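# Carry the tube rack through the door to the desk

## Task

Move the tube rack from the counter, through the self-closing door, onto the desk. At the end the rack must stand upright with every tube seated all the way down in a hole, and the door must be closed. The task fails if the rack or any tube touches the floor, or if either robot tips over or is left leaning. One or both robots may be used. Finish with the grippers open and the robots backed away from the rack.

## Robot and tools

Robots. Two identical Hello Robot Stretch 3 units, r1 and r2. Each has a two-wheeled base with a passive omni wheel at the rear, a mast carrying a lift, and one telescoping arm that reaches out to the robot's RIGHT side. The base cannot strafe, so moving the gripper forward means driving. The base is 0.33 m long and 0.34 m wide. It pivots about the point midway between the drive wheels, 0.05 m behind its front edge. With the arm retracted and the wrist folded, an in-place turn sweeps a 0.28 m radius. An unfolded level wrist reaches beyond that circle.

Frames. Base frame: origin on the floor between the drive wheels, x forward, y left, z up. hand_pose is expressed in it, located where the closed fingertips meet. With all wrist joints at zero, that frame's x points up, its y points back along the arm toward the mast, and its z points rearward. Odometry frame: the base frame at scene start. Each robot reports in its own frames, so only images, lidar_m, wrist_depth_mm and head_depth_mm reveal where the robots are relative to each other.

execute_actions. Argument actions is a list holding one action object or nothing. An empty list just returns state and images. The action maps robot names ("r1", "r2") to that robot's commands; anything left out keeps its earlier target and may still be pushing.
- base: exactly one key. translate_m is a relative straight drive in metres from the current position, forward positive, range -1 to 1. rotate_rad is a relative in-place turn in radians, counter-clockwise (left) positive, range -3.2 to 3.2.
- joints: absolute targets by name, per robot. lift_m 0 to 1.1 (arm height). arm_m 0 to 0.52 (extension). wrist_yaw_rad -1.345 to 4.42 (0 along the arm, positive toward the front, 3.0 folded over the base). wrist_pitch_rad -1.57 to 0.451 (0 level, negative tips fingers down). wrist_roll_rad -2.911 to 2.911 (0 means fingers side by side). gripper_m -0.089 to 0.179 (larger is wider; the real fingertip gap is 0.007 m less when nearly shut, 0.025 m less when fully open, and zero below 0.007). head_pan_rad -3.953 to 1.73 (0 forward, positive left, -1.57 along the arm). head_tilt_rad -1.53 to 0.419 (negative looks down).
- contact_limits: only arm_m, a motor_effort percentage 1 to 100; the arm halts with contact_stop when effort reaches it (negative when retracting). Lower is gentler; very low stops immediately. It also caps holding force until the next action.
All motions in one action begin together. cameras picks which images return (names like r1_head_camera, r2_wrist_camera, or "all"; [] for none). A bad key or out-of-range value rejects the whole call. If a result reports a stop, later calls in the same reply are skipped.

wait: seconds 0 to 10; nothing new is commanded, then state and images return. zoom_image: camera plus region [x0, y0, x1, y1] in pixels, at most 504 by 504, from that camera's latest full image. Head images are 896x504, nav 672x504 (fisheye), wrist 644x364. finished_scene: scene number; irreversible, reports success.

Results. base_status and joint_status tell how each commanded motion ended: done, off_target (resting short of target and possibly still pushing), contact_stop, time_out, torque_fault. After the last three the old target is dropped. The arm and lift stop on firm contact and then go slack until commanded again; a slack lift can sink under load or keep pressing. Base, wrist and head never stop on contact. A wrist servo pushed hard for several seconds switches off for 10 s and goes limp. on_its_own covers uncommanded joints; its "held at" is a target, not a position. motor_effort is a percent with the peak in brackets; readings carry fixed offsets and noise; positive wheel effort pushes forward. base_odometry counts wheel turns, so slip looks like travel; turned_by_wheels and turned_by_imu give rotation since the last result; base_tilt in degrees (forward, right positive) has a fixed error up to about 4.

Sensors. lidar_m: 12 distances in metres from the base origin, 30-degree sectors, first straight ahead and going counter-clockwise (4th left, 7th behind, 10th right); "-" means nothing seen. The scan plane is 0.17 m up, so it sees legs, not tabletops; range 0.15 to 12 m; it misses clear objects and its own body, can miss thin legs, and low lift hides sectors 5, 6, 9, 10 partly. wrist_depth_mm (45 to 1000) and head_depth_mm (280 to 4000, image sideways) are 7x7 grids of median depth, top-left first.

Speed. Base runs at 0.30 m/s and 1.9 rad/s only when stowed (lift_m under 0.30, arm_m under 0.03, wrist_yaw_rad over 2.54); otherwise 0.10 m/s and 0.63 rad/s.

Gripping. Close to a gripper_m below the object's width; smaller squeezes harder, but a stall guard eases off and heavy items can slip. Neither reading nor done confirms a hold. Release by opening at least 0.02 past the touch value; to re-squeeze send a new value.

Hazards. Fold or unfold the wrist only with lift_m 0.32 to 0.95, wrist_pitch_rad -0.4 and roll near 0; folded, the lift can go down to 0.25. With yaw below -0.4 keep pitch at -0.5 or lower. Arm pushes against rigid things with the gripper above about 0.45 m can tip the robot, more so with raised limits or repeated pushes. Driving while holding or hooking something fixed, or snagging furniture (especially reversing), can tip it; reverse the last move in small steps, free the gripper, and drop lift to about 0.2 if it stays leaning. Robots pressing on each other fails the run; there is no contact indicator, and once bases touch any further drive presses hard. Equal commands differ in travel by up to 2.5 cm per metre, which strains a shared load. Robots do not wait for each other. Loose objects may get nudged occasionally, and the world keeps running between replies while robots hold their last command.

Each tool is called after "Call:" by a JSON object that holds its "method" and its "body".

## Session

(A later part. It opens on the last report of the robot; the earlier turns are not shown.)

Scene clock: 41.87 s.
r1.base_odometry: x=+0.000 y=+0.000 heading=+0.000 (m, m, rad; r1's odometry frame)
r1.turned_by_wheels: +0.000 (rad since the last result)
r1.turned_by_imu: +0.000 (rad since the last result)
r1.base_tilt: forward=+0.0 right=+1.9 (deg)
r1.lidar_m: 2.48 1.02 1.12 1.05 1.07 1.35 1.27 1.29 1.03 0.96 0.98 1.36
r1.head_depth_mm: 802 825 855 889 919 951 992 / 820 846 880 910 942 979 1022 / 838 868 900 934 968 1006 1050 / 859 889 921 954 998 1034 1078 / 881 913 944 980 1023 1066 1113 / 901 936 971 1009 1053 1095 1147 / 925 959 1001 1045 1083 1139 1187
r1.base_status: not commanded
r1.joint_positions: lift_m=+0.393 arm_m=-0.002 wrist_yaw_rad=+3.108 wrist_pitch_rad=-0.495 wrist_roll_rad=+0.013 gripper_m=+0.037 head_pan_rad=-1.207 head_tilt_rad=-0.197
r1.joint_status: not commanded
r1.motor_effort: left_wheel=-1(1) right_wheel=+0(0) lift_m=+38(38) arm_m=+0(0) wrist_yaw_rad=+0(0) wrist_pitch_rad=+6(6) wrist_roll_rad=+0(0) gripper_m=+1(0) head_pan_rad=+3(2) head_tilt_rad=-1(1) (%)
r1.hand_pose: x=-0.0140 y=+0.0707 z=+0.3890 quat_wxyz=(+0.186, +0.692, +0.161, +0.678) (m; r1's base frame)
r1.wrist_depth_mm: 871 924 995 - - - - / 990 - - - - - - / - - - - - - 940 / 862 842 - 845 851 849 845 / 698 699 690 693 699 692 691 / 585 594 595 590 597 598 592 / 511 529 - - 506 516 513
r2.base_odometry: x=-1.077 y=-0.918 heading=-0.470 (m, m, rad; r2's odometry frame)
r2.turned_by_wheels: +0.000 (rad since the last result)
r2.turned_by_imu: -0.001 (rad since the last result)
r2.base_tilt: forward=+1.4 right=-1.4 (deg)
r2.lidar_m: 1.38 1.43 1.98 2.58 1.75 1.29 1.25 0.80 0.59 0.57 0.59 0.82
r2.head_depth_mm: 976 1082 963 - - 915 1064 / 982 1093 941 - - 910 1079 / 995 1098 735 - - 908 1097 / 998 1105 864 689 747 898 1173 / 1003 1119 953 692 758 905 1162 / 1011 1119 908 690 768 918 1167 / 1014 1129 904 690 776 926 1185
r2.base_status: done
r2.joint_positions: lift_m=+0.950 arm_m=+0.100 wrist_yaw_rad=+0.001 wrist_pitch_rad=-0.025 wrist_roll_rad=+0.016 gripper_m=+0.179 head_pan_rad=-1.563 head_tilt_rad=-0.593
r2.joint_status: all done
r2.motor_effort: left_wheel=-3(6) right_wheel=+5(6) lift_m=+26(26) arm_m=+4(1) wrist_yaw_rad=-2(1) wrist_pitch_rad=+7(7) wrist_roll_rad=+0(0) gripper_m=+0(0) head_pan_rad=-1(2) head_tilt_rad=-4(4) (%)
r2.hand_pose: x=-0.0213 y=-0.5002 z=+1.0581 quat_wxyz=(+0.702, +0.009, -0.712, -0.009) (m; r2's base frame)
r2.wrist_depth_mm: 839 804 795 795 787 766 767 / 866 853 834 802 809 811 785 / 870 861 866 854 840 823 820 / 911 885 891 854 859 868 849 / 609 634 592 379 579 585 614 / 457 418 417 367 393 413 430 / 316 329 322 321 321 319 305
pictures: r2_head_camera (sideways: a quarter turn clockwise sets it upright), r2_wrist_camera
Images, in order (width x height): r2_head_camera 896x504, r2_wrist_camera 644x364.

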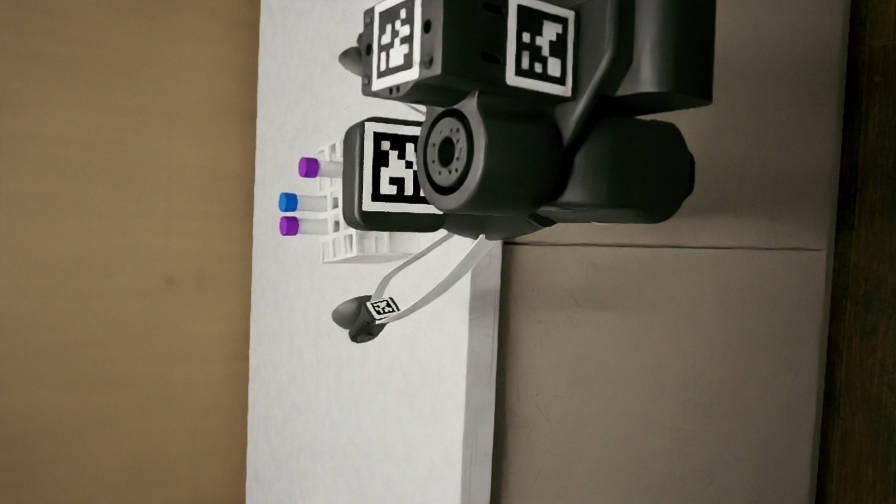

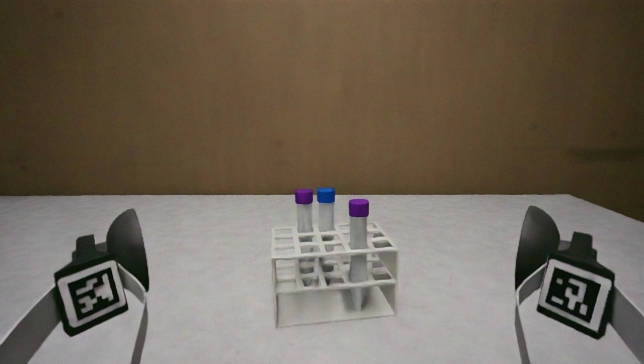

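Call:
{"method": "execute_actions", "body": {"actions": [{"r2":{"joints":{"lift_m":0.88,"arm_m":0.2}}}], "cameras": ["r2_wrist_camera","r2_head_camera"]}}

Scene clock: 44.50 s.
r1.base_odometry: x=+0.000 y=+0.000 heading=+0.000 (m, m, rad; r1's odometry frame)
r1.turned_by_wheels: +0.000 (rad since the last result)
r1.turned_by_imu: +0.000 (rad since the last result)
r1.base_tilt: forward=+0.0 right=+1.8 (deg)
r1.lidar_m: 2.47 1.02 1.13 1.05 1.07 1.35 1.27 1.29 1.03 0.96 0.98 1.36
r1.head_depth_mm: 801 827 852 887 917 953 990 / 821 847 877 908 941 983 1020 / 839 870 901 932 967 1009 1048 / 857 887 923 956 995 1039 1080 / 880 911 946 983 1025 1064 1113 / 901 933 969 1015 1051 1098 1152 / 925 958 998 1041 1084 1137 1184
r1.base_status: not commanded
r1.joint_positions: lift_m=+0.393 arm_m=-0.002 wrist_yaw_rad=+3.108 wrist_pitch_rad=-0.495 wrist_roll_rad=+0.013 gripper_m=+0.037 head_pan_rad=-1.207 head_tilt_rad=-0.197
r1.joint_status: not commanded
r1.motor_effort: left_wheel=+0(0) right_wheel=+0(0) lift_m=+38(37) arm_m=+0(0) wrist_yaw_rad=+0(0) wrist_pitch_rad=+7(6) wrist_roll_rad=+0(0) gripper_m=+1(1) head_pan_rad=+3(3) head_tilt_rad=-2(1) (%)
r1.hand_pose: x=-0.0140 y=+0.0707 z=+0.3890 quat_wxyz=(+0.186, +0.692, +0.161, +0.678) (m; r1's base frame)
r1.wrist_depth_mm: 900 928 968 - - - - / 990 - - - - - - / - - - - - - 907 / 854 856 - 870 846 845 827 / 701 707 702 702 688 706 698 / 589 591 603 588 603 602 595 / 521 533 - - 500 514 505
r2.base_odometry: x=-1.077 y=-0.918 heading=-0.470 (m, m, rad; r2's odometry frame)
r2.turned_by_wheels: +0.000 (rad since the last result)
r2.turned_by_imu: +0.000 (rad since the last result)
r2.base_tilt: forward=+1.4 right=-1.3 (deg)
r2.lidar_m: 1.37 1.44 1.98 2.58 1.75 1.29 1.25 0.80 0.59 0.57 0.59 0.82
r2.head_depth_mm: 978 1083 921 - - 876 1063 / 983 1091 913 - - 877 1077 / 988 1101 737 - 773 883 1096 / 998 1112 867 690 753 892 1161 / 1005 1115 911 693 761 906 1167 / 1007 1123 906 689 767 915 1162 / 1014 1127 908 690 776 928 1189
r2.base_status: not commanded
r2.joint_positions: lift_m=+0.880 arm_m=+0.200 wrist_yaw_rad=+0.001 wrist_pitch_rad=-0.024 wrist_roll_rad=+0.016 gripper_m=+0.179 head_pan_rad=-1.563 head_tilt_rad=-0.593
r2.joint_status: all done
r2.motor_effort: left_wheel=-3(3) right_wheel=+5(5) lift_m=+20(22) arm_m=+4(2) wrist_yaw_rad=-1(1) wrist_pitch_rad=+7(7) wrist_roll_rad=+1(0) gripper_m=+1(0) head_pan_rad=-1(3) head_tilt_rad=-4(4) (%)
r2.hand_pose: x=-0.0213 y=-0.6002 z=+0.9887 quat_wxyz=(+0.702, +0.009, -0.712, -0.009) (m; r2's base frame)
r2.wrist_depth_mm: 724 712 703 701 698 679 683 / 746 746 720 730 696 714 685 / 790 779 744 749 732 727 737 / 705 702 676 269 654 640 646 / 408 422 345 247 249 389 418 / 304 284 268 259 248 276 292 / 213 220 220 217 217 215 206
pictures: r2_head_camera (sideways: a quarter turn clockwise sets it upright), r2_wrist_camera
Images, in order (width x height): r2_head_camera 896x504, r2_wrist_camera 644x364.

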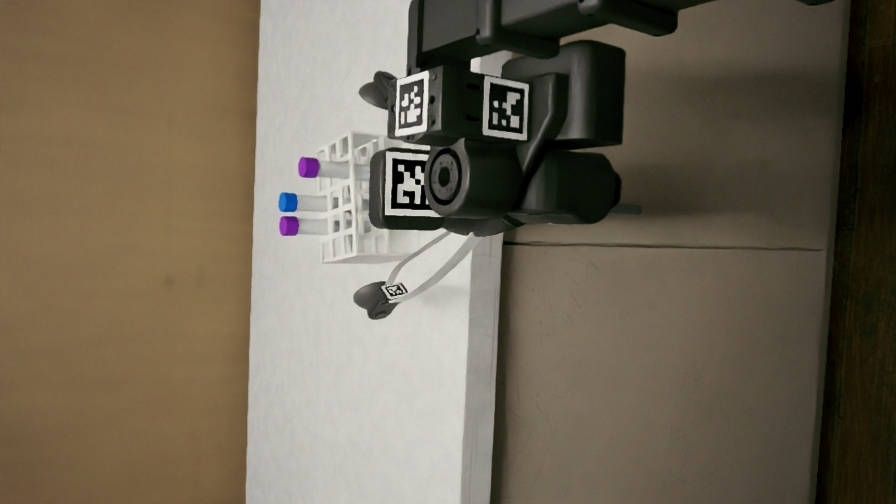

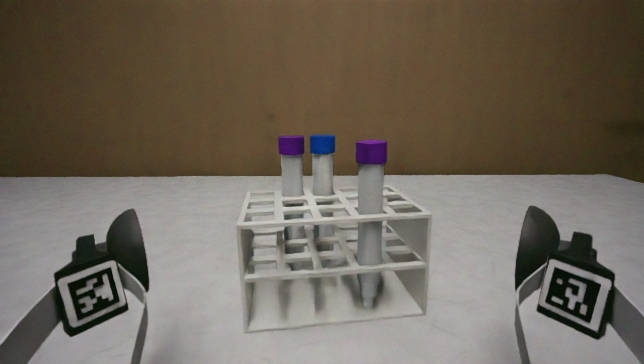

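Call:
{"method": "execute_actions", "body": {"actions": [{"r2":{"joints":{"lift_m":0.86,"arm_m":0.29}}}], "cameras": ["r2_wrist_camera","r2_head_camera"]}}

Scene clock: 46.67 s.
r1.base_odometry: x=+0.000 y=+0.000 heading=+0.000 (m, m, rad; r1's odometry frame)
r1.turned_by_wheels: +0.000 (rad since the last result)
r1.turned_by_imu: +0.000 (rad since the last result)
r1.base_tilt: forward=+0.2 right=+1.9 (deg)
r1.lidar_m: 2.48 1.02 1.12 1.05 1.07 1.35 1.27 1.29 1.03 0.96 0.98 1.36
r1.head_depth_mm: 800 829 855 880 917 953 991 / 819 848 874 909 945 978 1016 / 840 868 897 932 968 1007 1050 / 858 892 920 958 994 1036 1078 / 881 910 946 985 1025 1068 1115 / 901 936 971 1010 1050 1103 1148 / 926 964 996 1040 1082 1131 1190
r1.base_status: not commanded
r1.joint_positions: lift_m=+0.393 arm_m=-0.002 wrist_yaw_rad=+3.108 wrist_pitch_rad=-0.495 wrist_roll_rad=+0.013 gripper_m=+0.037 head_pan_rad=-1.207 head_tilt_rad=-0.197
r1.joint_status: not commanded
r1.motor_effort: left_wheel=-1(1) right_wheel=+0(0) lift_m=+37(37) arm_m=+0(0) wrist_yaw_rad=-1(0) wrist_pitch_rad=+6(6) wrist_roll_rad=+1(0) gripper_m=+0(0) head_pan_rad=+3(3) head_tilt_rad=-1(1) (%)
r1.hand_pose: x=-0.0140 y=+0.0707 z=+0.3890 quat_wxyz=(+0.186, +0.692, +0.161, +0.678) (m; r1's base frame)
r1.wrist_depth_mm: 919 926 983 - - - - / - - - - - - - / - - - - - - 926 / 860 867 - 850 842 848 834 / 695 689 678 698 687 688 703 / 592 589 595 587 604 591 591 / 511 529 - - 498 517 511
r2.base_odometry: x=-1.077 y=-0.918 heading=-0.470 (m, m, rad; r2's odometry frame)
r2.turned_by_wheels: +0.000 (rad since the last result)
r2.turned_by_imu: +0.000 (rad since the last result)
r2.base_tilt: forward=+1.4 right=-1.4 (deg)
r2.lidar_m: 1.38 1.43 1.99 2.59 1.75 1.29 1.25 0.80 0.59 0.57 0.59 0.82
r2.head_depth_mm: 977 1083 915 - - 878 1118 / 982 1091 966 - 751 871 1079 / 994 1099 844 - 743 887 1089 / 994 1102 886 666 750 895 1168 / 1001 1118 912 692 756 904 1168 / 1007 1125 909 690 765 918 1161 / 1010 1137 903 688 770 930 1185
r2.base_status: not commanded
r2.joint_positions: lift_m=+0.860 arm_m=+0.290 wrist_yaw_rad=+0.001 wrist_pitch_rad=-0.024 wrist_roll_rad=+0.016 gripper_m=+0.179 head_pan_rad=-1.563 head_tilt_rad=-0.593
r2.joint_status: all done
r2.motor_effort: left_wheel=-2(3) right_wheel=+5(5) lift_m=+20(22) arm_m=+4(7) wrist_yaw_rad=+0(1) wrist_pitch_rad=+6(6) wrist_roll_rad=+0(0) gripper_m=+0(0) head_pan_rad=-3(2) head_tilt_rad=-4(4) (%)
r2.hand_pose: x=-0.0213 y=-0.6902 z=+0.9687 quat_wxyz=(+0.702, +0.009, -0.712, -0.009) (m; r2's base frame)
r2.wrist_depth_mm: 639 634 619 616 599 606 591 / 649 638 627 625 620 625 611 / 683 660 654 646 640 637 638 / 601 594 512 179 178 570 543 / 352 364 147 145 133 287 360 / 264 126 176 178 146 151 250 / 183 181 146 168 145 170 178
pictures: r2_head_camera (sideways: a quarter turn clockwise sets it upright), r2_wrist_camera
Images, in order (width x height): r2_head_camera 896x504, r2_wrist_camera 644x364.

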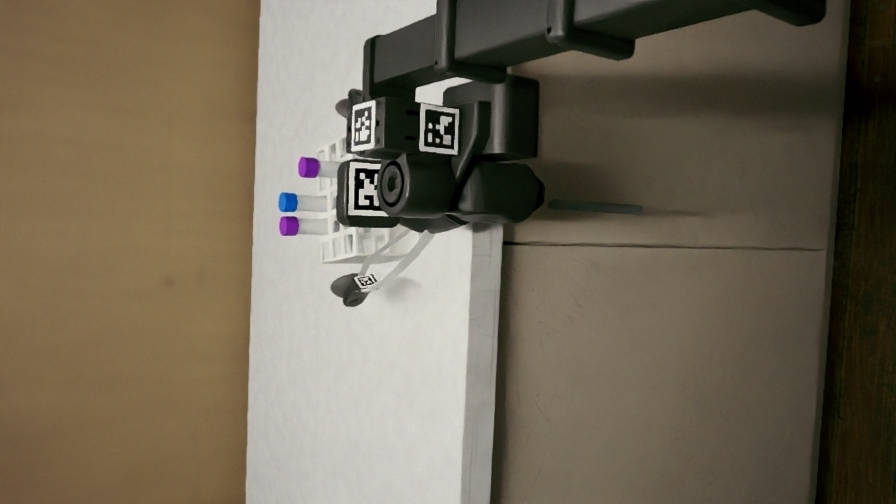

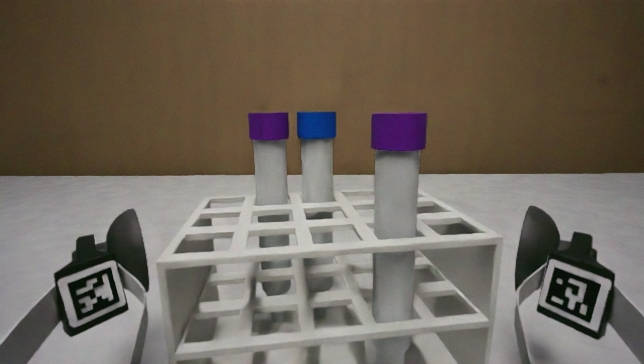

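Slightly further, then grip and lift.

Call:
{"method": "execute_actions", "body": {"actions": [{"r2":{"joints":{"arm_m":0.325}}}], "cameras": []}}

Call:
{"method": "execute_actions", "body": {"actions": [{"r2":{"joints":{"gripper_m":0.09}}}], "cameras": ["r2_wrist_camera"]}}

Call:
{"method": "execute_actions", "body": {"actions": [{"r2":{"joints":{"lift_m":0.92}}}], "cameras": ["r2_wrist_camera","r2_head_camera"]}}

Scene clock: 48.53 s.
r1.base_odometry: x=+0.000 y=+0.000 heading=+0.000 (m, m, rad; r1's odometry frame)
r1.turned_by_wheels: +0.000 (rad since the last result)
r1.turned_by_imu: +0.000 (rad since the last result)
r1.base_tilt: forward=+0.1 right=+1.7 (deg)
r1.lidar_m: 2.48 1.02 1.13 1.05 1.07 1.35 1.27 1.29 1.03 0.96 0.98 1.36
r1.head_depth_mm: 801 826 857 885 919 953 990 / 822 848 876 904 944 979 1021 / 841 866 896 929 969 1002 1051 / 862 890 925 956 993 1034 1083 / 878 910 949 986 1025 1065 1112 / 902 940 971 1010 1053 1098 1151 / 926 964 996 1044 1084 1131 1183
r1.base_status: not commanded
r1.joint_positions: lift_m=+0.393 arm_m=-0.002 wrist_yaw_rad=+3.108 wrist_pitch_rad=-0.495 wrist_roll_rad=+0.013 gripper_m=+0.037 head_pan_rad=-1.207 head_tilt_rad=-0.197
r1.joint_status: not commanded
r1.motor_effort: left_wheel=+0(0) right_wheel=+0(0) lift_m=+38(37) arm_m=+0(0) wrist_yaw_rad=+0(0) wrist_pitch_rad=+6(6) wrist_roll_rad=+1(0) gripper_m=+0(0) head_pan_rad=+2(3) head_tilt_rad=-1(1) (%)
r1.hand_pose: x=-0.0140 y=+0.0707 z=+0.3890 quat_wxyz=(+0.186, +0.692, +0.161, +0.678) (m; r1's base frame)
r1.wrist_depth_mm: 904 913 996 - - - - / 986 - - - - - - / - - - - - - 914 / 859 853 - 852 854 843 831 / 686 704 705 701 697 697 708 / 591 584 607 593 604 596 584 / 524 533 - - 498 520 510
r2.base_odometry: x=-1.077 y=-0.918 heading=-0.470 (m, m, rad; r2's odometry frame)
r2.turned_by_wheels: +0.000 (rad since the last result)
r2.turned_by_imu: +0.000 (rad since the last result)
r2.base_tilt: forward=+1.4 right=-1.3 (deg)
r2.lidar_m: 1.38 1.43 1.98 2.58 1.75 1.29 1.25 0.80 0.59 0.57 0.59 0.82
r2.head_depth_mm: 980 1089 920 - - 883 1118 / 987 1097 965 - 738 874 1077 / 989 1095 1017 - 731 882 1086 / 998 1105 938 664 749 895 1165 / 1002 1116 910 691 758 906 1167 / 1012 1111 906 692 764 919 1161 / 1018 1129 902 689 771 928 1178
r2.base_status: not commanded
r2.joint_positions: lift_m=+0.860 arm_m=+0.325 wrist_yaw_rad=+0.000 wrist_pitch_rad=-0.024 wrist_roll_rad=+0.016 gripper_m=+0.179 head_pan_rad=-1.563 head_tilt_rad=-0.593
r2.joint_status: all done
r2.motor_effort: left_wheel=-3(2) right_wheel=+5(4) lift_m=+20(20) arm_m=+4(4) wrist_yaw_rad=-2(2) wrist_pitch_rad=+6(6) wrist_roll_rad=+0(0) gripper_m=-1(1) head_pan_rad=-2(3) head_tilt_rad=-4(3) (%)
r2.hand_pose: x=-0.0213 y=-0.7252 z=+0.9687 quat_wxyz=(+0.702, +0.009, -0.712, -0.009) (m; r2's base frame)
r2.wrist_depth_mm: 597 598 591 582 568 571 560 / 613 617 605 600 594 590 574 / 642 643 626 606 111 605 595 / 603 592 514 183 180 561 550 / 350 347 147 153 116 143 358 / 264 102 148 155 119 134 - / 182 126 152 140 122 144 177
pictures: none
No camera images: the call's "cameras" was empty. Leave "cameras" out to get every camera's image.

Scene clock: 49.90 s.
r1.base_odometry: x=+0.000 y=+0.000 heading=+0.000 (m, m, rad; r1's odometry frame)
r1.turned_by_wheels: +0.000 (rad since the last result)
r1.turned_by_imu: +0.000 (rad since the last result)
r1.base_tilt: forward=+0.1 right=+1.9 (deg)
r1.lidar_m: 2.48 1.01 1.13 1.05 1.07 1.35 1.27 1.29 1.03 0.96 0.98 1.36
r1.head_depth_mm: 801 828 857 885 920 949 992 / 819 848 873 906 946 981 1019 / 840 868 897 931 965 1008 1046 / 859 888 920 955 996 1039 1079 / 880 913 948 980 1022 1067 1115 / 902 935 972 1007 1049 1100 1148 / 924 958 997 1045 1084 1128 1188
r1.base_status: not commanded
r1.joint_positions: lift_m=+0.393 arm_m=-0.002 wrist_yaw_rad=+3.108 wrist_pitch_rad=-0.495 wrist_roll_rad=+0.013 gripper_m=+0.037 head_pan_rad=-1.207 head_tilt_rad=-0.197
r1.joint_status: not commanded
r1.motor_effort: left_wheel=+0(1) right_wheel=+0(0) lift_m=+37(37) arm_m=+0(0) wrist_yaw_rad=+0(0) wrist_pitch_rad=+6(6) wrist_roll_rad=+0(0) gripper_m=+0(0) head_pan_rad=+2(3) head_tilt_rad=-2(1) (%)
r1.hand_pose: x=-0.0140 y=+0.0707 z=+0.3890 quat_wxyz=(+0.186, +0.692, +0.161, +0.678) (m; r1's base frame)
r1.wrist_depth_mm: 905 901 966 - - - - / 999 - - - - - - / - - - - - - 901 / 859 831 - 853 824 851 847 / 695 699 711 697 698 687 717 / 593 595 595 597 597 588 601 / 512 522 - - 500 519 515
r2.base_odometry: x=-1.077 y=-0.918 heading=-0.470 (m, m, rad; r2's odometry frame)
r2.turned_by_wheels: +0.000 (rad since the last result)
r2.turned_by_imu: +0.000 (rad since the last result)
r2.base_tilt: forward=+1.4 right=-1.4 (deg)
r2.lidar_m: 1.38 1.43 1.98 2.58 1.75 1.29 1.25 0.80 0.59 0.57 0.59 0.82
r2.head_depth_mm: 977 1078 915 - - 878 1118 / 982 1088 970 - 737 876 1085 / 991 1098 966 - 735 883 1092 / 994 1101 911 665 750 892 1157 / 1003 1110 905 690 757 903 1162 / 1014 1116 903 687 766 917 1158 / 1014 1127 906 687 771 929 1190
r2.base_status: not commanded
r2.joint_positions: lift_m=+0.860 arm_m=+0.325 wrist_yaw_rad=+0.000 wrist_pitch_rad=-0.024 wrist_roll_rad=+0.016 gripper_m=+0.092 head_pan_rad=-1.563 head_tilt_rad=-0.593
r2.joint_status: all done
r2.motor_effort: left_wheel=-3(3) right_wheel=+4(4) lift_m=+20(21) arm_m=+4(4) wrist_yaw_rad=-2(1) wrist_pitch_rad=+6(6) wrist_roll_rad=+0(1) gripper_m=-30(100) head_pan_rad=-2(2) head_tilt_rad=-4(4) (%)
r2.hand_pose: x=-0.0213 y=-0.7252 z=+0.9687 quat_wxyz=(+0.702, +0.009, -0.712, -0.009) (m; r2's base frame)
r2.wrist_depth_mm: 599 595 594 575 578 563 562 / 621 615 603 594 587 591 574 / 643 630 620 611 118 605 606 / 606 592 514 498 123 550 546 / 353 378 148 160 123 148 328 / 261 - 149 164 146 149 243 / 191 181 134 168 132 162 177
pictures: r2_wrist_camera
Images, in order (width x height): r2_wrist_camera 644x364.

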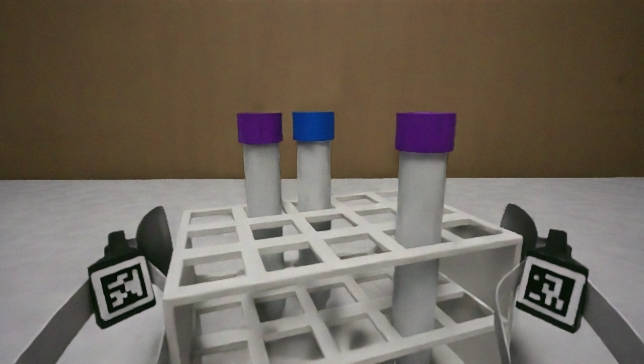

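Scene clock: 51.27 s.
r1.base_odometry: x=+0.000 y=+0.000 heading=+0.000 (m, m, rad; r1's odometry frame)
r1.turned_by_wheels: +0.000 (rad since the last result)
r1.turned_by_imu: +0.000 (rad since the last result)
r1.base_tilt: forward=+0.3 right=+1.9 (deg)
r1.lidar_m: 2.48 1.02 1.12 1.05 1.07 1.35 1.27 1.29 1.03 0.96 0.98 1.36
r1.head_depth_mm: 803 829 855 884 919 950 988 / 821 845 876 905 941 980 1012 / 841 866 897 931 970 1005 1047 / 858 888 923 955 995 1034 1077 / 882 910 949 980 1022 1061 1113 / 903 937 973 1009 1051 1100 1152 / 927 963 997 1038 1085 1139 1186
r1.base_status: not commanded
r1.joint_positions: lift_m=+0.393 arm_m=-0.002 wrist_yaw_rad=+3.108 wrist_pitch_rad=-0.495 wrist_roll_rad=+0.013 gripper_m=+0.037 head_pan_rad=-1.207 head_tilt_rad=-0.197
r1.joint_status: not commanded
r1.motor_effort: left_wheel=+0(1) right_wheel=+0(0) lift_m=+38(36) arm_m=+0(0) wrist_yaw_rad=+0(0) wrist_pitch_rad=+6(6) wrist_roll_rad=+1(0) gripper_m=+0(0) head_pan_rad=+3(3) head_tilt_rad=-2(1) (%)
r1.hand_pose: x=-0.0140 y=+0.0707 z=+0.3890 quat_wxyz=(+0.186, +0.692, +0.161, +0.678) (m; r1's base frame)
r1.wrist_depth_mm: 907 937 977 - - - - / - - - - - - - / - - - - - - 918 / 865 858 - 844 843 845 851 / 698 695 700 687 693 688 703 / 587 592 595 598 594 588 597 / 515 530 - - 501 504 508
r2.base_odometry: x=-1.077 y=-0.918 heading=-0.470 (m, m, rad; r2's odometry frame)
r2.turned_by_wheels: +0.000 (rad since the last result)
r2.turned_by_imu: +0.000 (rad since the last result)
r2.base_tilt: forward=+1.4 right=-1.4 (deg)
r2.lidar_m: 1.38 1.43 1.98 2.59 1.75 1.29 1.25 0.79 0.59 0.57 0.59 0.82
r2.head_depth_mm: 982 1082 - 642 732 864 1069 / 982 1088 - 644 734 871 1081 / 990 1084 - 643 734 885 1092 / 995 1103 788 689 749 891 1167 / 1002 1107 906 689 756 908 1165 / 1008 1125 908 690 765 920 1160 / 1012 1125 906 687 775 930 1189
r2.base_status: not commanded
r2.joint_positions: lift_m=+0.920 arm_m=+0.325 wrist_yaw_rad=+0.000 wrist_pitch_rad=-0.025 wrist_roll_rad=+0.016 gripper_m=+0.098 head_pan_rad=-1.563 head_tilt_rad=-0.593
r2.joint_status: all done
r2.on_its_own: gripper_m is held at +0.097, not at your +0.090, by its stall guard, which is still easing
r2.motor_effort: left_wheel=-3(3) right_wheel=+5(5) lift_m=+27(29) arm_m=+4(4) wrist_yaw_rad=+0(2) wrist_pitch_rad=+7(7) wrist_roll_rad=+0(0) gripper_m=-26(30) head_pan_rad=-3(2) head_tilt_rad=-3(4) (%)
r2.hand_pose: x=-0.0213 y=-0.7252 z=+1.0280 quat_wxyz=(+0.702, +0.009, -0.712, -0.009) (m; r2's base frame)
r2.wrist_depth_mm: 594 588 586 581 575 571 558 / 623 604 601 600 587 590 572 / 647 648 617 598 125 601 592 / 666 666 650 194 628 623 613 / 513 556 160 156 125 147 483 / 364 - 152 168 149 148 358 / 283 265 135 142 131 161 261
pictures: r2_head_camera (sideways: a quarter turn clockwise sets it upright), r2_wrist_camera
Images, in order (width x height): r2_head_camera 896x504, r2_wrist_camera 644x364.

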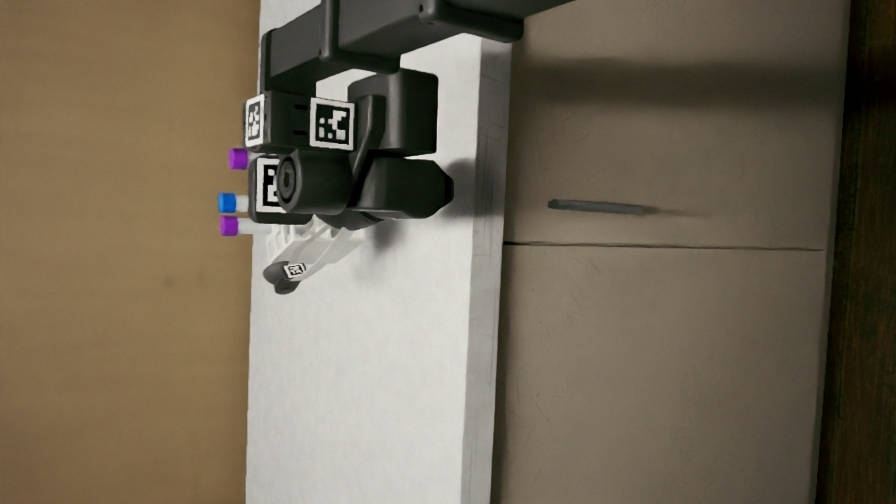

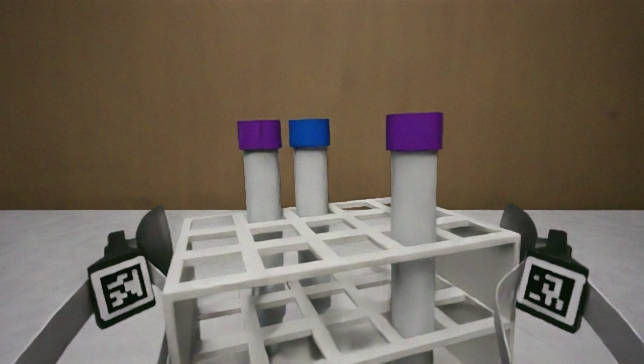

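Call:
{"method": "execute_actions", "body": {"actions": [{"r1":{"base":{"rotate_rad":0.26},"joints":{"head_pan_rad":-1.57}},"r2":{"joints":{"arm_m":0.0,"gripper_m":0.1,"head_pan_rad":-3.0,"head_tilt_rad":-0.3}}}], "cameras": ["r1_nav_camera","r2_nav_camera"]}}

Scene clock: 57.30 s.
r1.base_odometry: x=+0.000 y=+0.000 heading=+0.260 (m, m, rad; r1's odometry frame)
r1.turned_by_wheels: +0.260 (rad since the last result)
r1.turned_by_imu: +0.256 (rad since the last result)
r1.base_tilt: forward=+0.0 right=+1.8 (deg)
r1.lidar_m: 2.17 1.02 1.06 1.05 1.16 1.28 1.27 1.19 0.97 0.96 1.06 1.80
r1.head_depth_mm: 811 841 868 899 937 973 1015 / 822 853 882 917 949 988 1035 / 833 862 892 931 963 1006 1048 / 846 872 905 942 980 1021 1065 / 853 887 919 956 995 1039 1079 / 867 901 929 972 1010 1058 1102 / 879 914 947 983 1026 1071 1119
r1.base_status: done
r1.joint_positions: lift_m=+0.393 arm_m=-0.002 wrist_yaw_rad=+3.108 wrist_pitch_rad=-0.495 wrist_roll_rad=+0.013 gripper_m=+0.037 head_pan_rad=-1.563 head_tilt_rad=-0.198
r1.joint_status: all done
r1.motor_effort: left_wheel=-3(6) right_wheel=+5(8) lift_m=+38(38) arm_m=+0(0) wrist_yaw_rad=+0(0) wrist_pitch_rad=+7(6) wrist_roll_rad=+0(0) gripper_m=+0(0) head_pan_rad=-3(22) head_tilt_rad=-1(1) (%)
r1.hand_pose: x=-0.0140 y=+0.0707 z=+0.3890 quat_wxyz=(+0.186, +0.692, +0.161, +0.678) (m; r1's base frame)
r1.wrist_depth_mm: - - - - 957 956 898 / - - - - - - 959 / - - - - - - - / 860 857 - 854 867 850 878 / 698 687 709 704 732 700 709 / 587 607 605 594 596 590 601 / 516 524 - - 498 513 513
r2.base_odometry: x=-1.077 y=-0.918 heading=-0.470 (m, m, rad; r2's odometry frame)
r2.turned_by_wheels: +0.000 (rad since the last result)
r2.turned_by_imu: -0.001 (rad since the last result)
r2.base_tilt: forward=+1.4 right=-1.3 (deg)
r2.lidar_m: 1.38 1.44 1.99 2.59 1.75 1.29 1.25 0.80 0.59 0.57 0.59 0.82
r2.head_depth_mm: 1032 1097 1157 1226 1313 1380 - / 1055 1111 1181 1259 1347 1446 - / 1079 1140 1202 1291 1377 1491 1512 / 1101 1160 1231 1321 1419 1520 1486 / 1116 1185 1267 1337 1450 1565 1505 / 1137 1212 1295 1387 1496 1612 1503 / 1164 1239 1326 1422 1520 1677 1500
r2.base_status: not commanded
r2.joint_positions: lift_m=+0.920 arm_m=+0.001 wrist_yaw_rad=+0.000 wrist_pitch_rad=-0.026 wrist_roll_rad=+0.016 gripper_m=+0.104 head_pan_rad=-2.993 head_tilt_rad=-0.310
r2.joint_status: gripper_m off_target (ended at +0.104, target +0.100); the others done
r2.motor_effort: left_wheel=-3(3) right_wheel=+4(5) lift_m=+27(27) arm_m=-4(8) wrist_yaw_rad=+0(2) wrist_pitch_rad=+7(7) wrist_roll_rad=+0(1) gripper_m=-23(49) head_pan_rad=-2(32) head_tilt_rad=+3(21) (%)
r2.hand_pose: x=-0.0214 y=-0.4011 z=+1.0279 quat_wxyz=(+0.702, +0.009, -0.712, -0.009) (m; r2's base frame)
r2.wrist_depth_mm: 933 897 922 888 879 853 879 / 958 933 906 909 904 905 882 / - 996 969 958 125 932 926 / 909 898 757 669 646 818 932 / 522 562 156 157 125 147 489 / 377 - 153 169 148 149 361 / 395 389 135 142 131 160 363
pictures: r1_nav_camera (sideways: a quarter turn counterclockwise sets it upright), r2_nav_camera (sideways: a quarter turn counterclockwise sets it upright)
Images, in order (width x height): r1_nav_camera 672x504, r2_nav_camera 672x504.

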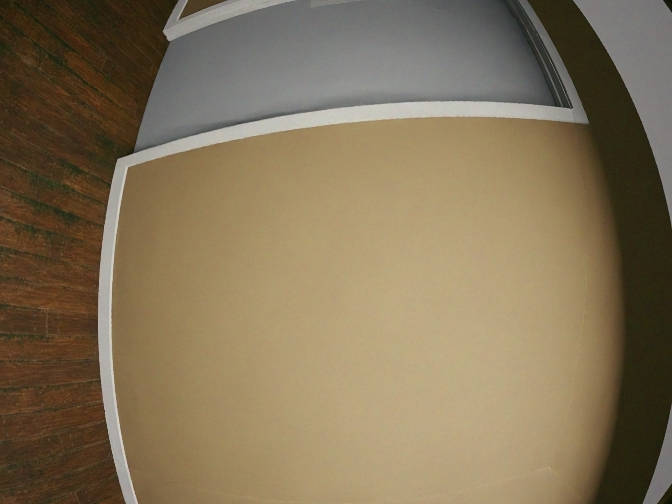

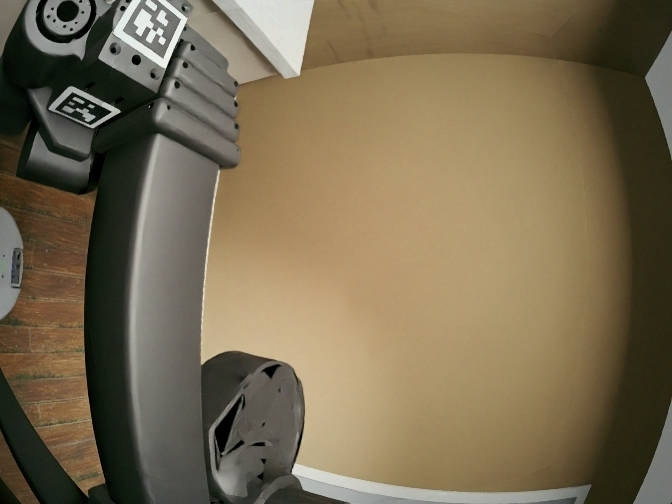

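Call:
{"method": "execute_actions", "body": {"actions": [{"r1":{"base":{"translate_m":0.88}}}], "cameras": ["r1_nav_camera"]}}

Call:
{"method": "execute_actions", "body": {"actions": [{"r1":{"base":{"rotate_rad":-1.57},"joints":{"head_pan_rad":0,"head_tilt_rad":-0.4}}}], "cameras": ["r1_nav_camera"]}}

Scene clock: 68.07 s.
r1.base_odometry: x=+0.850 y=+0.226 heading=+0.261 (m, m, rad; r1's odometry frame)
r1.turned_by_wheels: +0.001 (rad since the last result)
r1.turned_by_imu: +0.059 (rad since the last result)
r1.base_tilt: forward=+0.1 right=+2.0 (deg)
r1.lidar_m: 1.35 1.08 0.43 0.91 1.04 1.73 2.08 1.31 1.09 1.18 1.34 1.67
r1.head_depth_mm: 921 951 985 1026 1064 1105 1153 / 1009 1046 1073 1107 1102 1135 1174 / 1031 1068 1108 1144 1194 1244 1297 / 1051 1088 1125 1173 1220 1272 1327 / 1072 1110 1154 1199 1253 1301 1365 / 1095 1133 1180 1221 1283 1340 1398 / 1113 1160 1203 1250 1307 1363 1436
r1.base_status: translate_m off_target (by the wheels' count: +0.8798 of +0.8800)
r1.joint_positions: lift_m=+0.393 arm_m=-0.002 wrist_yaw_rad=+3.107 wrist_pitch_rad=-0.496 wrist_roll_rad=+0.013 gripper_m=+0.037 head_pan_rad=-1.566 head_tilt_rad=-0.200
r1.joint_status: not commanded
r1.on_its_own: left_wheel is at rest, and its effort (+24) is outside its rest range (-18 to +18)
r1.motor_effort: left_wheel=+24(35) right_wheel=+6(27) lift_m=+38(37) arm_m=+0(0) wrist_yaw_rad=+0(1) wrist_pitch_rad=+7(7) wrist_roll_rad=+0(0) gripper_m=+0(1) head_pan_rad=-2(3) head_tilt_rad=+0(1) (%)
r1.hand_pose: x=-0.0139 y=+0.0705 z=+0.3887 quat_wxyz=(+0.187, +0.692, +0.161, +0.678) (m; r1's base frame)
r1.wrist_depth_mm: - 994 904 886 823 800 766 / - - - 972 905 873 836 / - - - - 955 943 908 / 852 840 - 847 798 854 863 / 689 709 687 696 672 708 694 / 585 590 599 591 588 588 596 / 513 525 - - 477 508 513
r2.base_odometry: x=-1.077 y=-0.918 heading=-0.470 (m, m, rad; r2's odometry frame)
r2.turned_by_wheels: +0.000 (rad since the last result)
r2.turned_by_imu: -0.002 (rad since the last result)
r2.base_tilt: forward=+1.4 right=-1.4 (deg)
r2.lidar_m: 1.38 1.43 1.98 2.58 1.75 1.29 1.25 0.80 0.59 0.57 0.59 0.82
r2.head_depth_mm: 1033 1093 1160 1228 1312 1376 - / 1050 1115 1182 1256 1348 1439 - / 1070 1146 1208 1287 1386 1482 1520 / 1099 1165 1239 1325 1414 1519 1502 / 1114 1184 1261 1345 1453 1562 1498 / 1143 1215 1283 1393 1499 1610 1497 / 1158 1230 1320 1417 1533 1662 1487
r2.base_status: not commanded
r2.joint_positions: lift_m=+0.920 arm_m=+0.001 wrist_yaw_rad=+0.000 wrist_pitch_rad=-0.026 wrist_roll_rad=+0.016 gripper_m=+0.104 head_pan_rad=-2.993 head_tilt_rad=-0.310
r2.joint_status: not commanded
r2.motor_effort: left_wheel=-2(3) right_wheel=+5(4) lift_m=+27(27) arm_m=-4(4) wrist_yaw_rad=-1(1) wrist_pitch_rad=+7(7) wrist_roll_rad=+0(0) gripper_m=-25(24) head_pan_rad=-2(3) head_tilt_rad=+4(4) (%)
r2.hand_pose: x=-0.0214 y=-0.4011 z=+1.0279 quat_wxyz=(+0.702, +0.009, -0.712, -0.009) (m; r2's base frame)
r2.wrist_depth_mm: 930 935 903 885 875 867 866 / 971 952 935 905 907 885 895 / - 964 956 962 125 936 923 / 909 884 774 661 644 821 947 / 519 561 156 157 125 147 488 / 372 - 152 169 148 148 361 / 393 387 136 142 131 159 365
pictures: r1_nav_camera (sideways: a quarter turn counterclockwise sets it upright)
Images, in order (width x height): r1_nav_camera 672x504.

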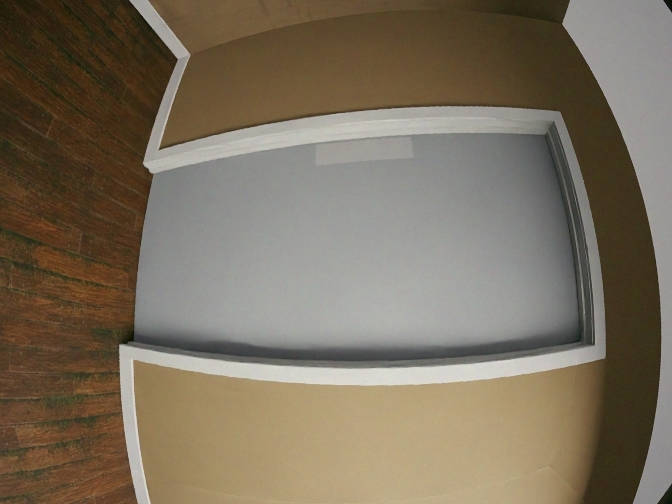

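Scene clock: 71.50 s.
r1.base_odometry: x=+0.850 y=+0.226 heading=-1.309 (m, m, rad; r1's odometry frame)
r1.turned_by_wheels: -1.569 (rad since the last result)
r1.turned_by_imu: -0.788 (rad since the last result)
r1.base_tilt: forward=+0.0 right=+2.0 (deg)
r1.lidar_m: 1.51 1.78 1.33 0.43 0.49 0.92 1.22 1.96 1.66 1.18 1.11 1.23
r1.head_depth_mm: 1191 1269 1336 1400 1473 1539 1359 / 1267 1330 1407 1522 1632 1669 1360 / 1424 1512 1600 1699 1799 1698 1349 / 1625 1726 1855 1985 2042 1681 1346 / 1693 1822 1958 2099 2188 1676 1343 / 1595 1689 1823 1957 2063 1658 1337 / 1498 1591 1694 1820 1933 1652 1333
r1.base_status: done
r1.joint_positions: lift_m=+0.393 arm_m=-0.002 wrist_yaw_rad=+3.107 wrist_pitch_rad=-0.497 wrist_roll_rad=+0.013 gripper_m=+0.037 head_pan_rad=-0.007 head_tilt_rad=-0.400
r1.joint_status: all done
r1.motor_effort: left_wheel=+15(32) right_wheel=-5(23) lift_m=+36(38) arm_m=+0(0) wrist_yaw_rad=+0(0) wrist_pitch_rad=+7(8) wrist_roll_rad=+0(1) gripper_m=+1(0) head_pan_rad=+3(37) head_tilt_rad=+0(19) (%)
r1.hand_pose: x=-0.0139 y=+0.0704 z=+0.3885 quat_wxyz=(+0.187, +0.692, +0.161, +0.678) (m; r1's base frame)
r1.wrist_depth_mm: 652 722 424 - - - - / 696 795 - - - - - / 752 855 - - - - - / 786 847 - 845 851 866 851 / 710 693 689 683 701 698 700 / 587 588 596 566 600 589 588 / 502 521 - - 477 507 522
r2.base_odometry: x=-1.077 y=-0.918 heading=-0.470 (m, m, rad; r2's odometry frame)
r2.turned_by_wheels: +0.000 (rad since the last result)
r2.turned_by_imu: +0.000 (rad since the last result)
r2.base_tilt: forward=+1.4 right=-1.4 (deg)
r2.lidar_m: 1.38 1.43 1.98 2.58 1.75 1.29 1.25 0.80 0.59 0.57 0.59 0.82
r2.head_depth_mm: 1028 1093 1154 1232 1313 1380 - / 1052 1113 1188 1261 1340 1432 - / 1071 1130 1201 1286 1375 1495 1513 / 1092 1160 1230 1318 1407 1522 1506 / 1116 1181 1257 1345 1454 1570 1507 / 1138 1206 1300 1386 1493 1609 1498 / 1170 1239 1321 1422 1531 1655 1492
r2.base_status: not commanded
r2.joint_positions: lift_m=+0.920 arm_m=+0.001 wrist_yaw_rad=+0.000 wrist_pitch_rad=-0.026 wrist_roll_rad=+0.016 gripper_m=+0.104 head_pan_rad=-2.993 head_tilt_rad=-0.310
r2.joint_status: not commanded
r2.motor_effort: left_wheel=-3(3) right_wheel=+4(5) lift_m=+27(27) arm_m=-4(4) wrist_yaw_rad=-2(0) wrist_pitch_rad=+7(7) wrist_roll_rad=+0(0) gripper_m=-24(24) head_pan_rad=-1(2) head_tilt_rad=+4(4) (%)
r2.hand_pose: x=-0.0214 y=-0.4011 z=+1.0279 quat_wxyz=(+0.702, +0.009, -0.712, -0.009) (m; r2's base frame)
r2.wrist_depth_mm: 921 922 879 891 880 862 854 / 973 943 959 908 923 907 895 / 979 987 947 976 125 943 915 / 905 877 751 661 663 825 933 / 525 568 156 156 125 147 492 / 381 - 153 169 149 149 362 / 394 390 136 142 131 159 365
pictures: r1_nav_camera (sideways: a quarter turn counterclockwise sets it upright)
Images, in order (width x height): r1_nav_camera 672x504.

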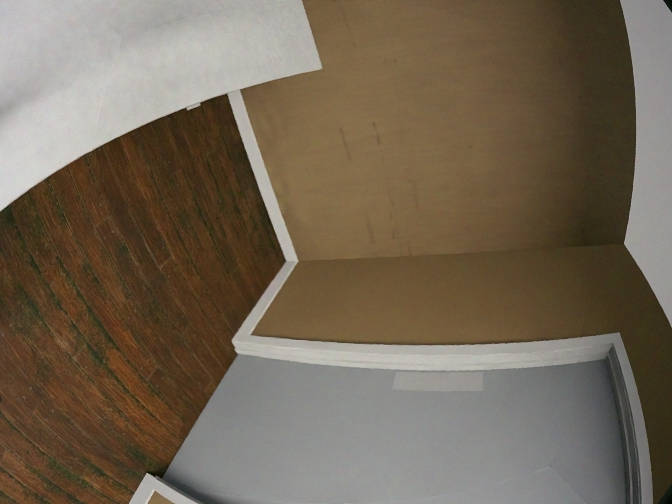

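Call:
{"method": "execute_actions", "body": {"actions": [{"r1":{"base":{"translate_m":0.15}}}], "cameras": []}}

Call:
{"method": "execute_actions", "body": {"actions": [{"r1":{"base":{"rotate_rad":-0.9}}}], "cameras": ["r1_nav_camera"]}}

Scene clock: 74.43 s.
r1.base_odometry: x=+0.889 y=+0.081 heading=-1.308 (m, m, rad; r1's odometry frame)
r1.turned_by_wheels: +0.001 (rad since the last result)
r1.turned_by_imu: +0.440 (rad since the last result)
r1.base_tilt: forward=+0.2 right=+1.9 (deg)
r1.lidar_m: 1.71 1.39 0.99 0.44 0.93 1.16 2.03 1.79 1.19 1.09 1.19 1.41
r1.head_depth_mm: 1524 1646 1781 1933 2028 1713 1364 / 1499 1615 1744 1900 2066 1699 1366 / 1476 1581 1701 1861 2012 1694 1345 / 1446 1548 1677 1821 1962 1679 1354 / 1422 1530 1647 1779 1934 1681 1337 / 1400 1497 1610 1731 1897 1665 1330 / 1372 1476 1578 1474 986 771 633
r1.base_status: translate_m off_target (by the wheels' count: +0.1498 of +0.1500)
r1.joint_positions: lift_m=+0.393 arm_m=-0.002 wrist_yaw_rad=+3.107 wrist_pitch_rad=-0.497 wrist_roll_rad=+0.013 gripper_m=+0.037 head_pan_rad=-0.007 head_tilt_rad=-0.400
r1.joint_status: not commanded
r1.on_its_own: left_wheel is at rest, and its effort (+29) is outside its rest range (-18 to +18)
r1.motor_effort: left_wheel=+29(29) right_wheel=+2(6) lift_m=+38(37) arm_m=+0(0) wrist_yaw_rad=+1(0) wrist_pitch_rad=+7(7) wrist_roll_rad=+1(1) gripper_m=+0(0) head_pan_rad=+3(2) head_tilt_rad=+0(1) (%)
r1.hand_pose: x=-0.0139 y=+0.0704 z=+0.3885 quat_wxyz=(+0.187, +0.692, +0.161, +0.678) (m; r1's base frame)
r1.wrist_depth_mm: 776 794 854 848 908 979 - / 857 883 - 929 - - - / 950 961 - 968 - - - / 848 852 - 781 844 854 852 / 689 695 684 670 709 703 696 / 587 591 595 587 604 594 589 / 511 535 - - 482 519 517
r2.base_odometry: x=-1.077 y=-0.918 heading=-0.470 (m, m, rad; r2's odometry frame)
r2.turned_by_wheels: +0.000 (rad since the last result)
r2.turned_by_imu: +0.000 (rad since the last result)
r2.base_tilt: forward=+1.4 right=-1.4 (deg)
r2.lidar_m: 1.38 1.43 1.98 2.58 1.74 1.29 1.24 0.80 0.59 0.57 0.59 0.82
r2.head_depth_mm: 1028 1091 1162 1232 1313 1390 - / 1057 1120 1189 1253 1346 1437 - / 1077 1138 1196 1288 1382 1483 1517 / 1093 1160 1229 1312 1414 1528 1502 / 1119 1184 1264 1358 1444 1565 1500 / 1142 1216 1284 1385 1491 1618 1491 / 1165 1242 1324 1416 1528 1648 1491
r2.base_status: not commanded
r2.joint_positions: lift_m=+0.920 arm_m=+0.001 wrist_yaw_rad=+0.000 wrist_pitch_rad=-0.026 wrist_roll_rad=+0.016 gripper_m=+0.104 head_pan_rad=-2.993 head_tilt_rad=-0.310
r2.joint_status: not commanded
r2.motor_effort: left_wheel=-3(3) right_wheel=+5(5) lift_m=+27(27) arm_m=-4(4) wrist_yaw_rad=-1(1) wrist_pitch_rad=+7(7) wrist_roll_rad=+0(1) gripper_m=-25(24) head_pan_rad=-1(3) head_tilt_rad=+4(4) (%)
r2.hand_pose: x=-0.0214 y=-0.4011 z=+1.0279 quat_wxyz=(+0.702, +0.009, -0.712, -0.009) (m; r2's base frame)
r2.wrist_depth_mm: 939 931 907 879 876 867 853 / 960 942 955 897 911 893 897 / - 998 949 933 125 928 923 / 897 875 781 668 647 851 947 / 526 562 156 156 125 147 487 / 377 - 152 169 149 148 359 / 393 388 136 142 131 160 365
pictures: none
No camera images: the call's "cameras" was empty. Leave "cameras" out to get every camera's image.

Scene clock: 76.87 s.
r1.base_odometry: x=+0.889 y=+0.081 heading=-2.207 (m, m, rad; r1's odometry frame)
r1.turned_by_wheels: -0.899 (rad since the last result)
r1.turned_by_imu: -0.429 (rad since the last result)
r1.base_tilt: forward=+0.2 right=+2.0 (deg)
r1.lidar_m: 1.54 1.78 1.31 0.43 0.50 0.92 1.23 1.96 1.65 1.17 1.11 1.24
r1.head_depth_mm: 1198 1269 1342 1411 1473 1534 1360 / 1281 1337 1412 1525 1634 1685 1357 / 1445 1520 1613 1711 1830 1693 1347 / 1648 1740 1859 2022 2076 1679 1350 / 1689 1816 1941 2101 2164 1673 1341 / 1590 1687 1821 1956 2046 1671 1333 / 1491 1587 1701 1827 1935 1649 1327
r1.base_status: rotate_rad off_target (by the wheels' count: -0.8992 of -0.9000)
r1.joint_positions: lift_m=+0.393 arm_m=-0.002 wrist_yaw_rad=+3.107 wrist_pitch_rad=-0.497 wrist_roll_rad=+0.013 gripper_m=+0.037 head_pan_rad=-0.007 head_tilt_rad=-0.400
r1.joint_status: not commanded
r1.motor_effort: left_wheel=+16(29) right_wheel=-6(10) lift_m=+37(37) arm_m=+0(0) wrist_yaw_rad=+1(0) wrist_pitch_rad=+7(8) wrist_roll_rad=+1(0) gripper_m=+0(0) head_pan_rad=+2(3) head_tilt_rad=+0(0) (%)
r1.hand_pose: x=-0.0139 y=+0.0704 z=+0.3885 quat_wxyz=(+0.187, +0.692, +0.161, +0.678) (m; r1's base frame)
r1.wrist_depth_mm: 653 720 426 - - - - / 689 774 - - - - - / 734 861 - - - - - / 770 846 - 800 856 841 834 / 690 700 714 656 698 694 690 / 594 585 605 570 600 587 592 / 511 523 - - 484 518 512
r2.base_odometry: x=-1.077 y=-0.918 heading=-0.470 (m, m, rad; r2's odometry frame)
r2.turned_by_wheels: +0.000 (rad since the last result)
r2.turned_by_imu: +0.000 (rad since the last result)
r2.base_tilt: forward=+1.4 right=-1.4 (deg)
r2.lidar_m: 1.37 1.44 1.98 2.58 1.75 1.29 1.25 0.80 0.59 0.57 0.59 0.82
r2.head_depth_mm: 1027 1091 1156 1236 1315 1400 - / 1048 1119 1186 1257 1346 1428 - / 1072 1136 1208 1291 1378 1491 1503 / 1096 1161 1233 1318 1413 1523 1498 / 1119 1188 1262 1344 1451 1572 1498 / 1142 1207 1293 1390 1489 1610 1497 / 1155 1243 1329 1420 1534 1668 1493
r2.base_status: not commanded
r2.joint_positions: lift_m=+0.920 arm_m=+0.001 wrist_yaw_rad=+0.000 wrist_pitch_rad=-0.026 wrist_roll_rad=+0.016 gripper_m=+0.104 head_pan_rad=-2.993 head_tilt_rad=-0.310
r2.joint_status: not commanded
r2.motor_effort: left_wheel=-2(3) right_wheel=+5(4) lift_m=+27(27) arm_m=-4(4) wrist_yaw_rad=+1(1) wrist_pitch_rad=+7(7) wrist_roll_rad=+1(1) gripper_m=-24(24) head_pan_rad=-3(2) head_tilt_rad=+4(3) (%)
r2.hand_pose: x=-0.0214 y=-0.4011 z=+1.0279 quat_wxyz=(+0.702, +0.009, -0.712, -0.009) (m; r2's base frame)
r2.wrist_depth_mm: 919 930 885 889 881 879 868 / 975 948 938 925 906 912 893 / - 961 957 953 125 927 930 / 891 877 758 662 663 845 942 / 524 557 157 156 125 148 496 / 377 - 152 169 150 149 363 / 393 389 136 142 131 160 363
pictures: r1_nav_camera (sideways: a quarter turn counterclockwise sets it upright)
Images, in order (width x height): r1_nav_camera 672x504.

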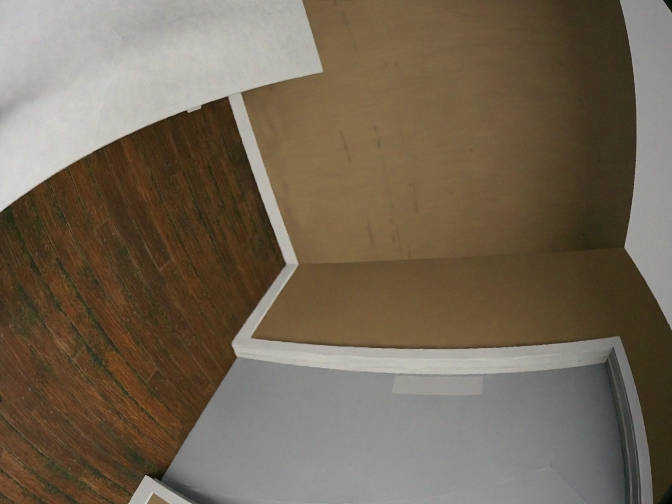

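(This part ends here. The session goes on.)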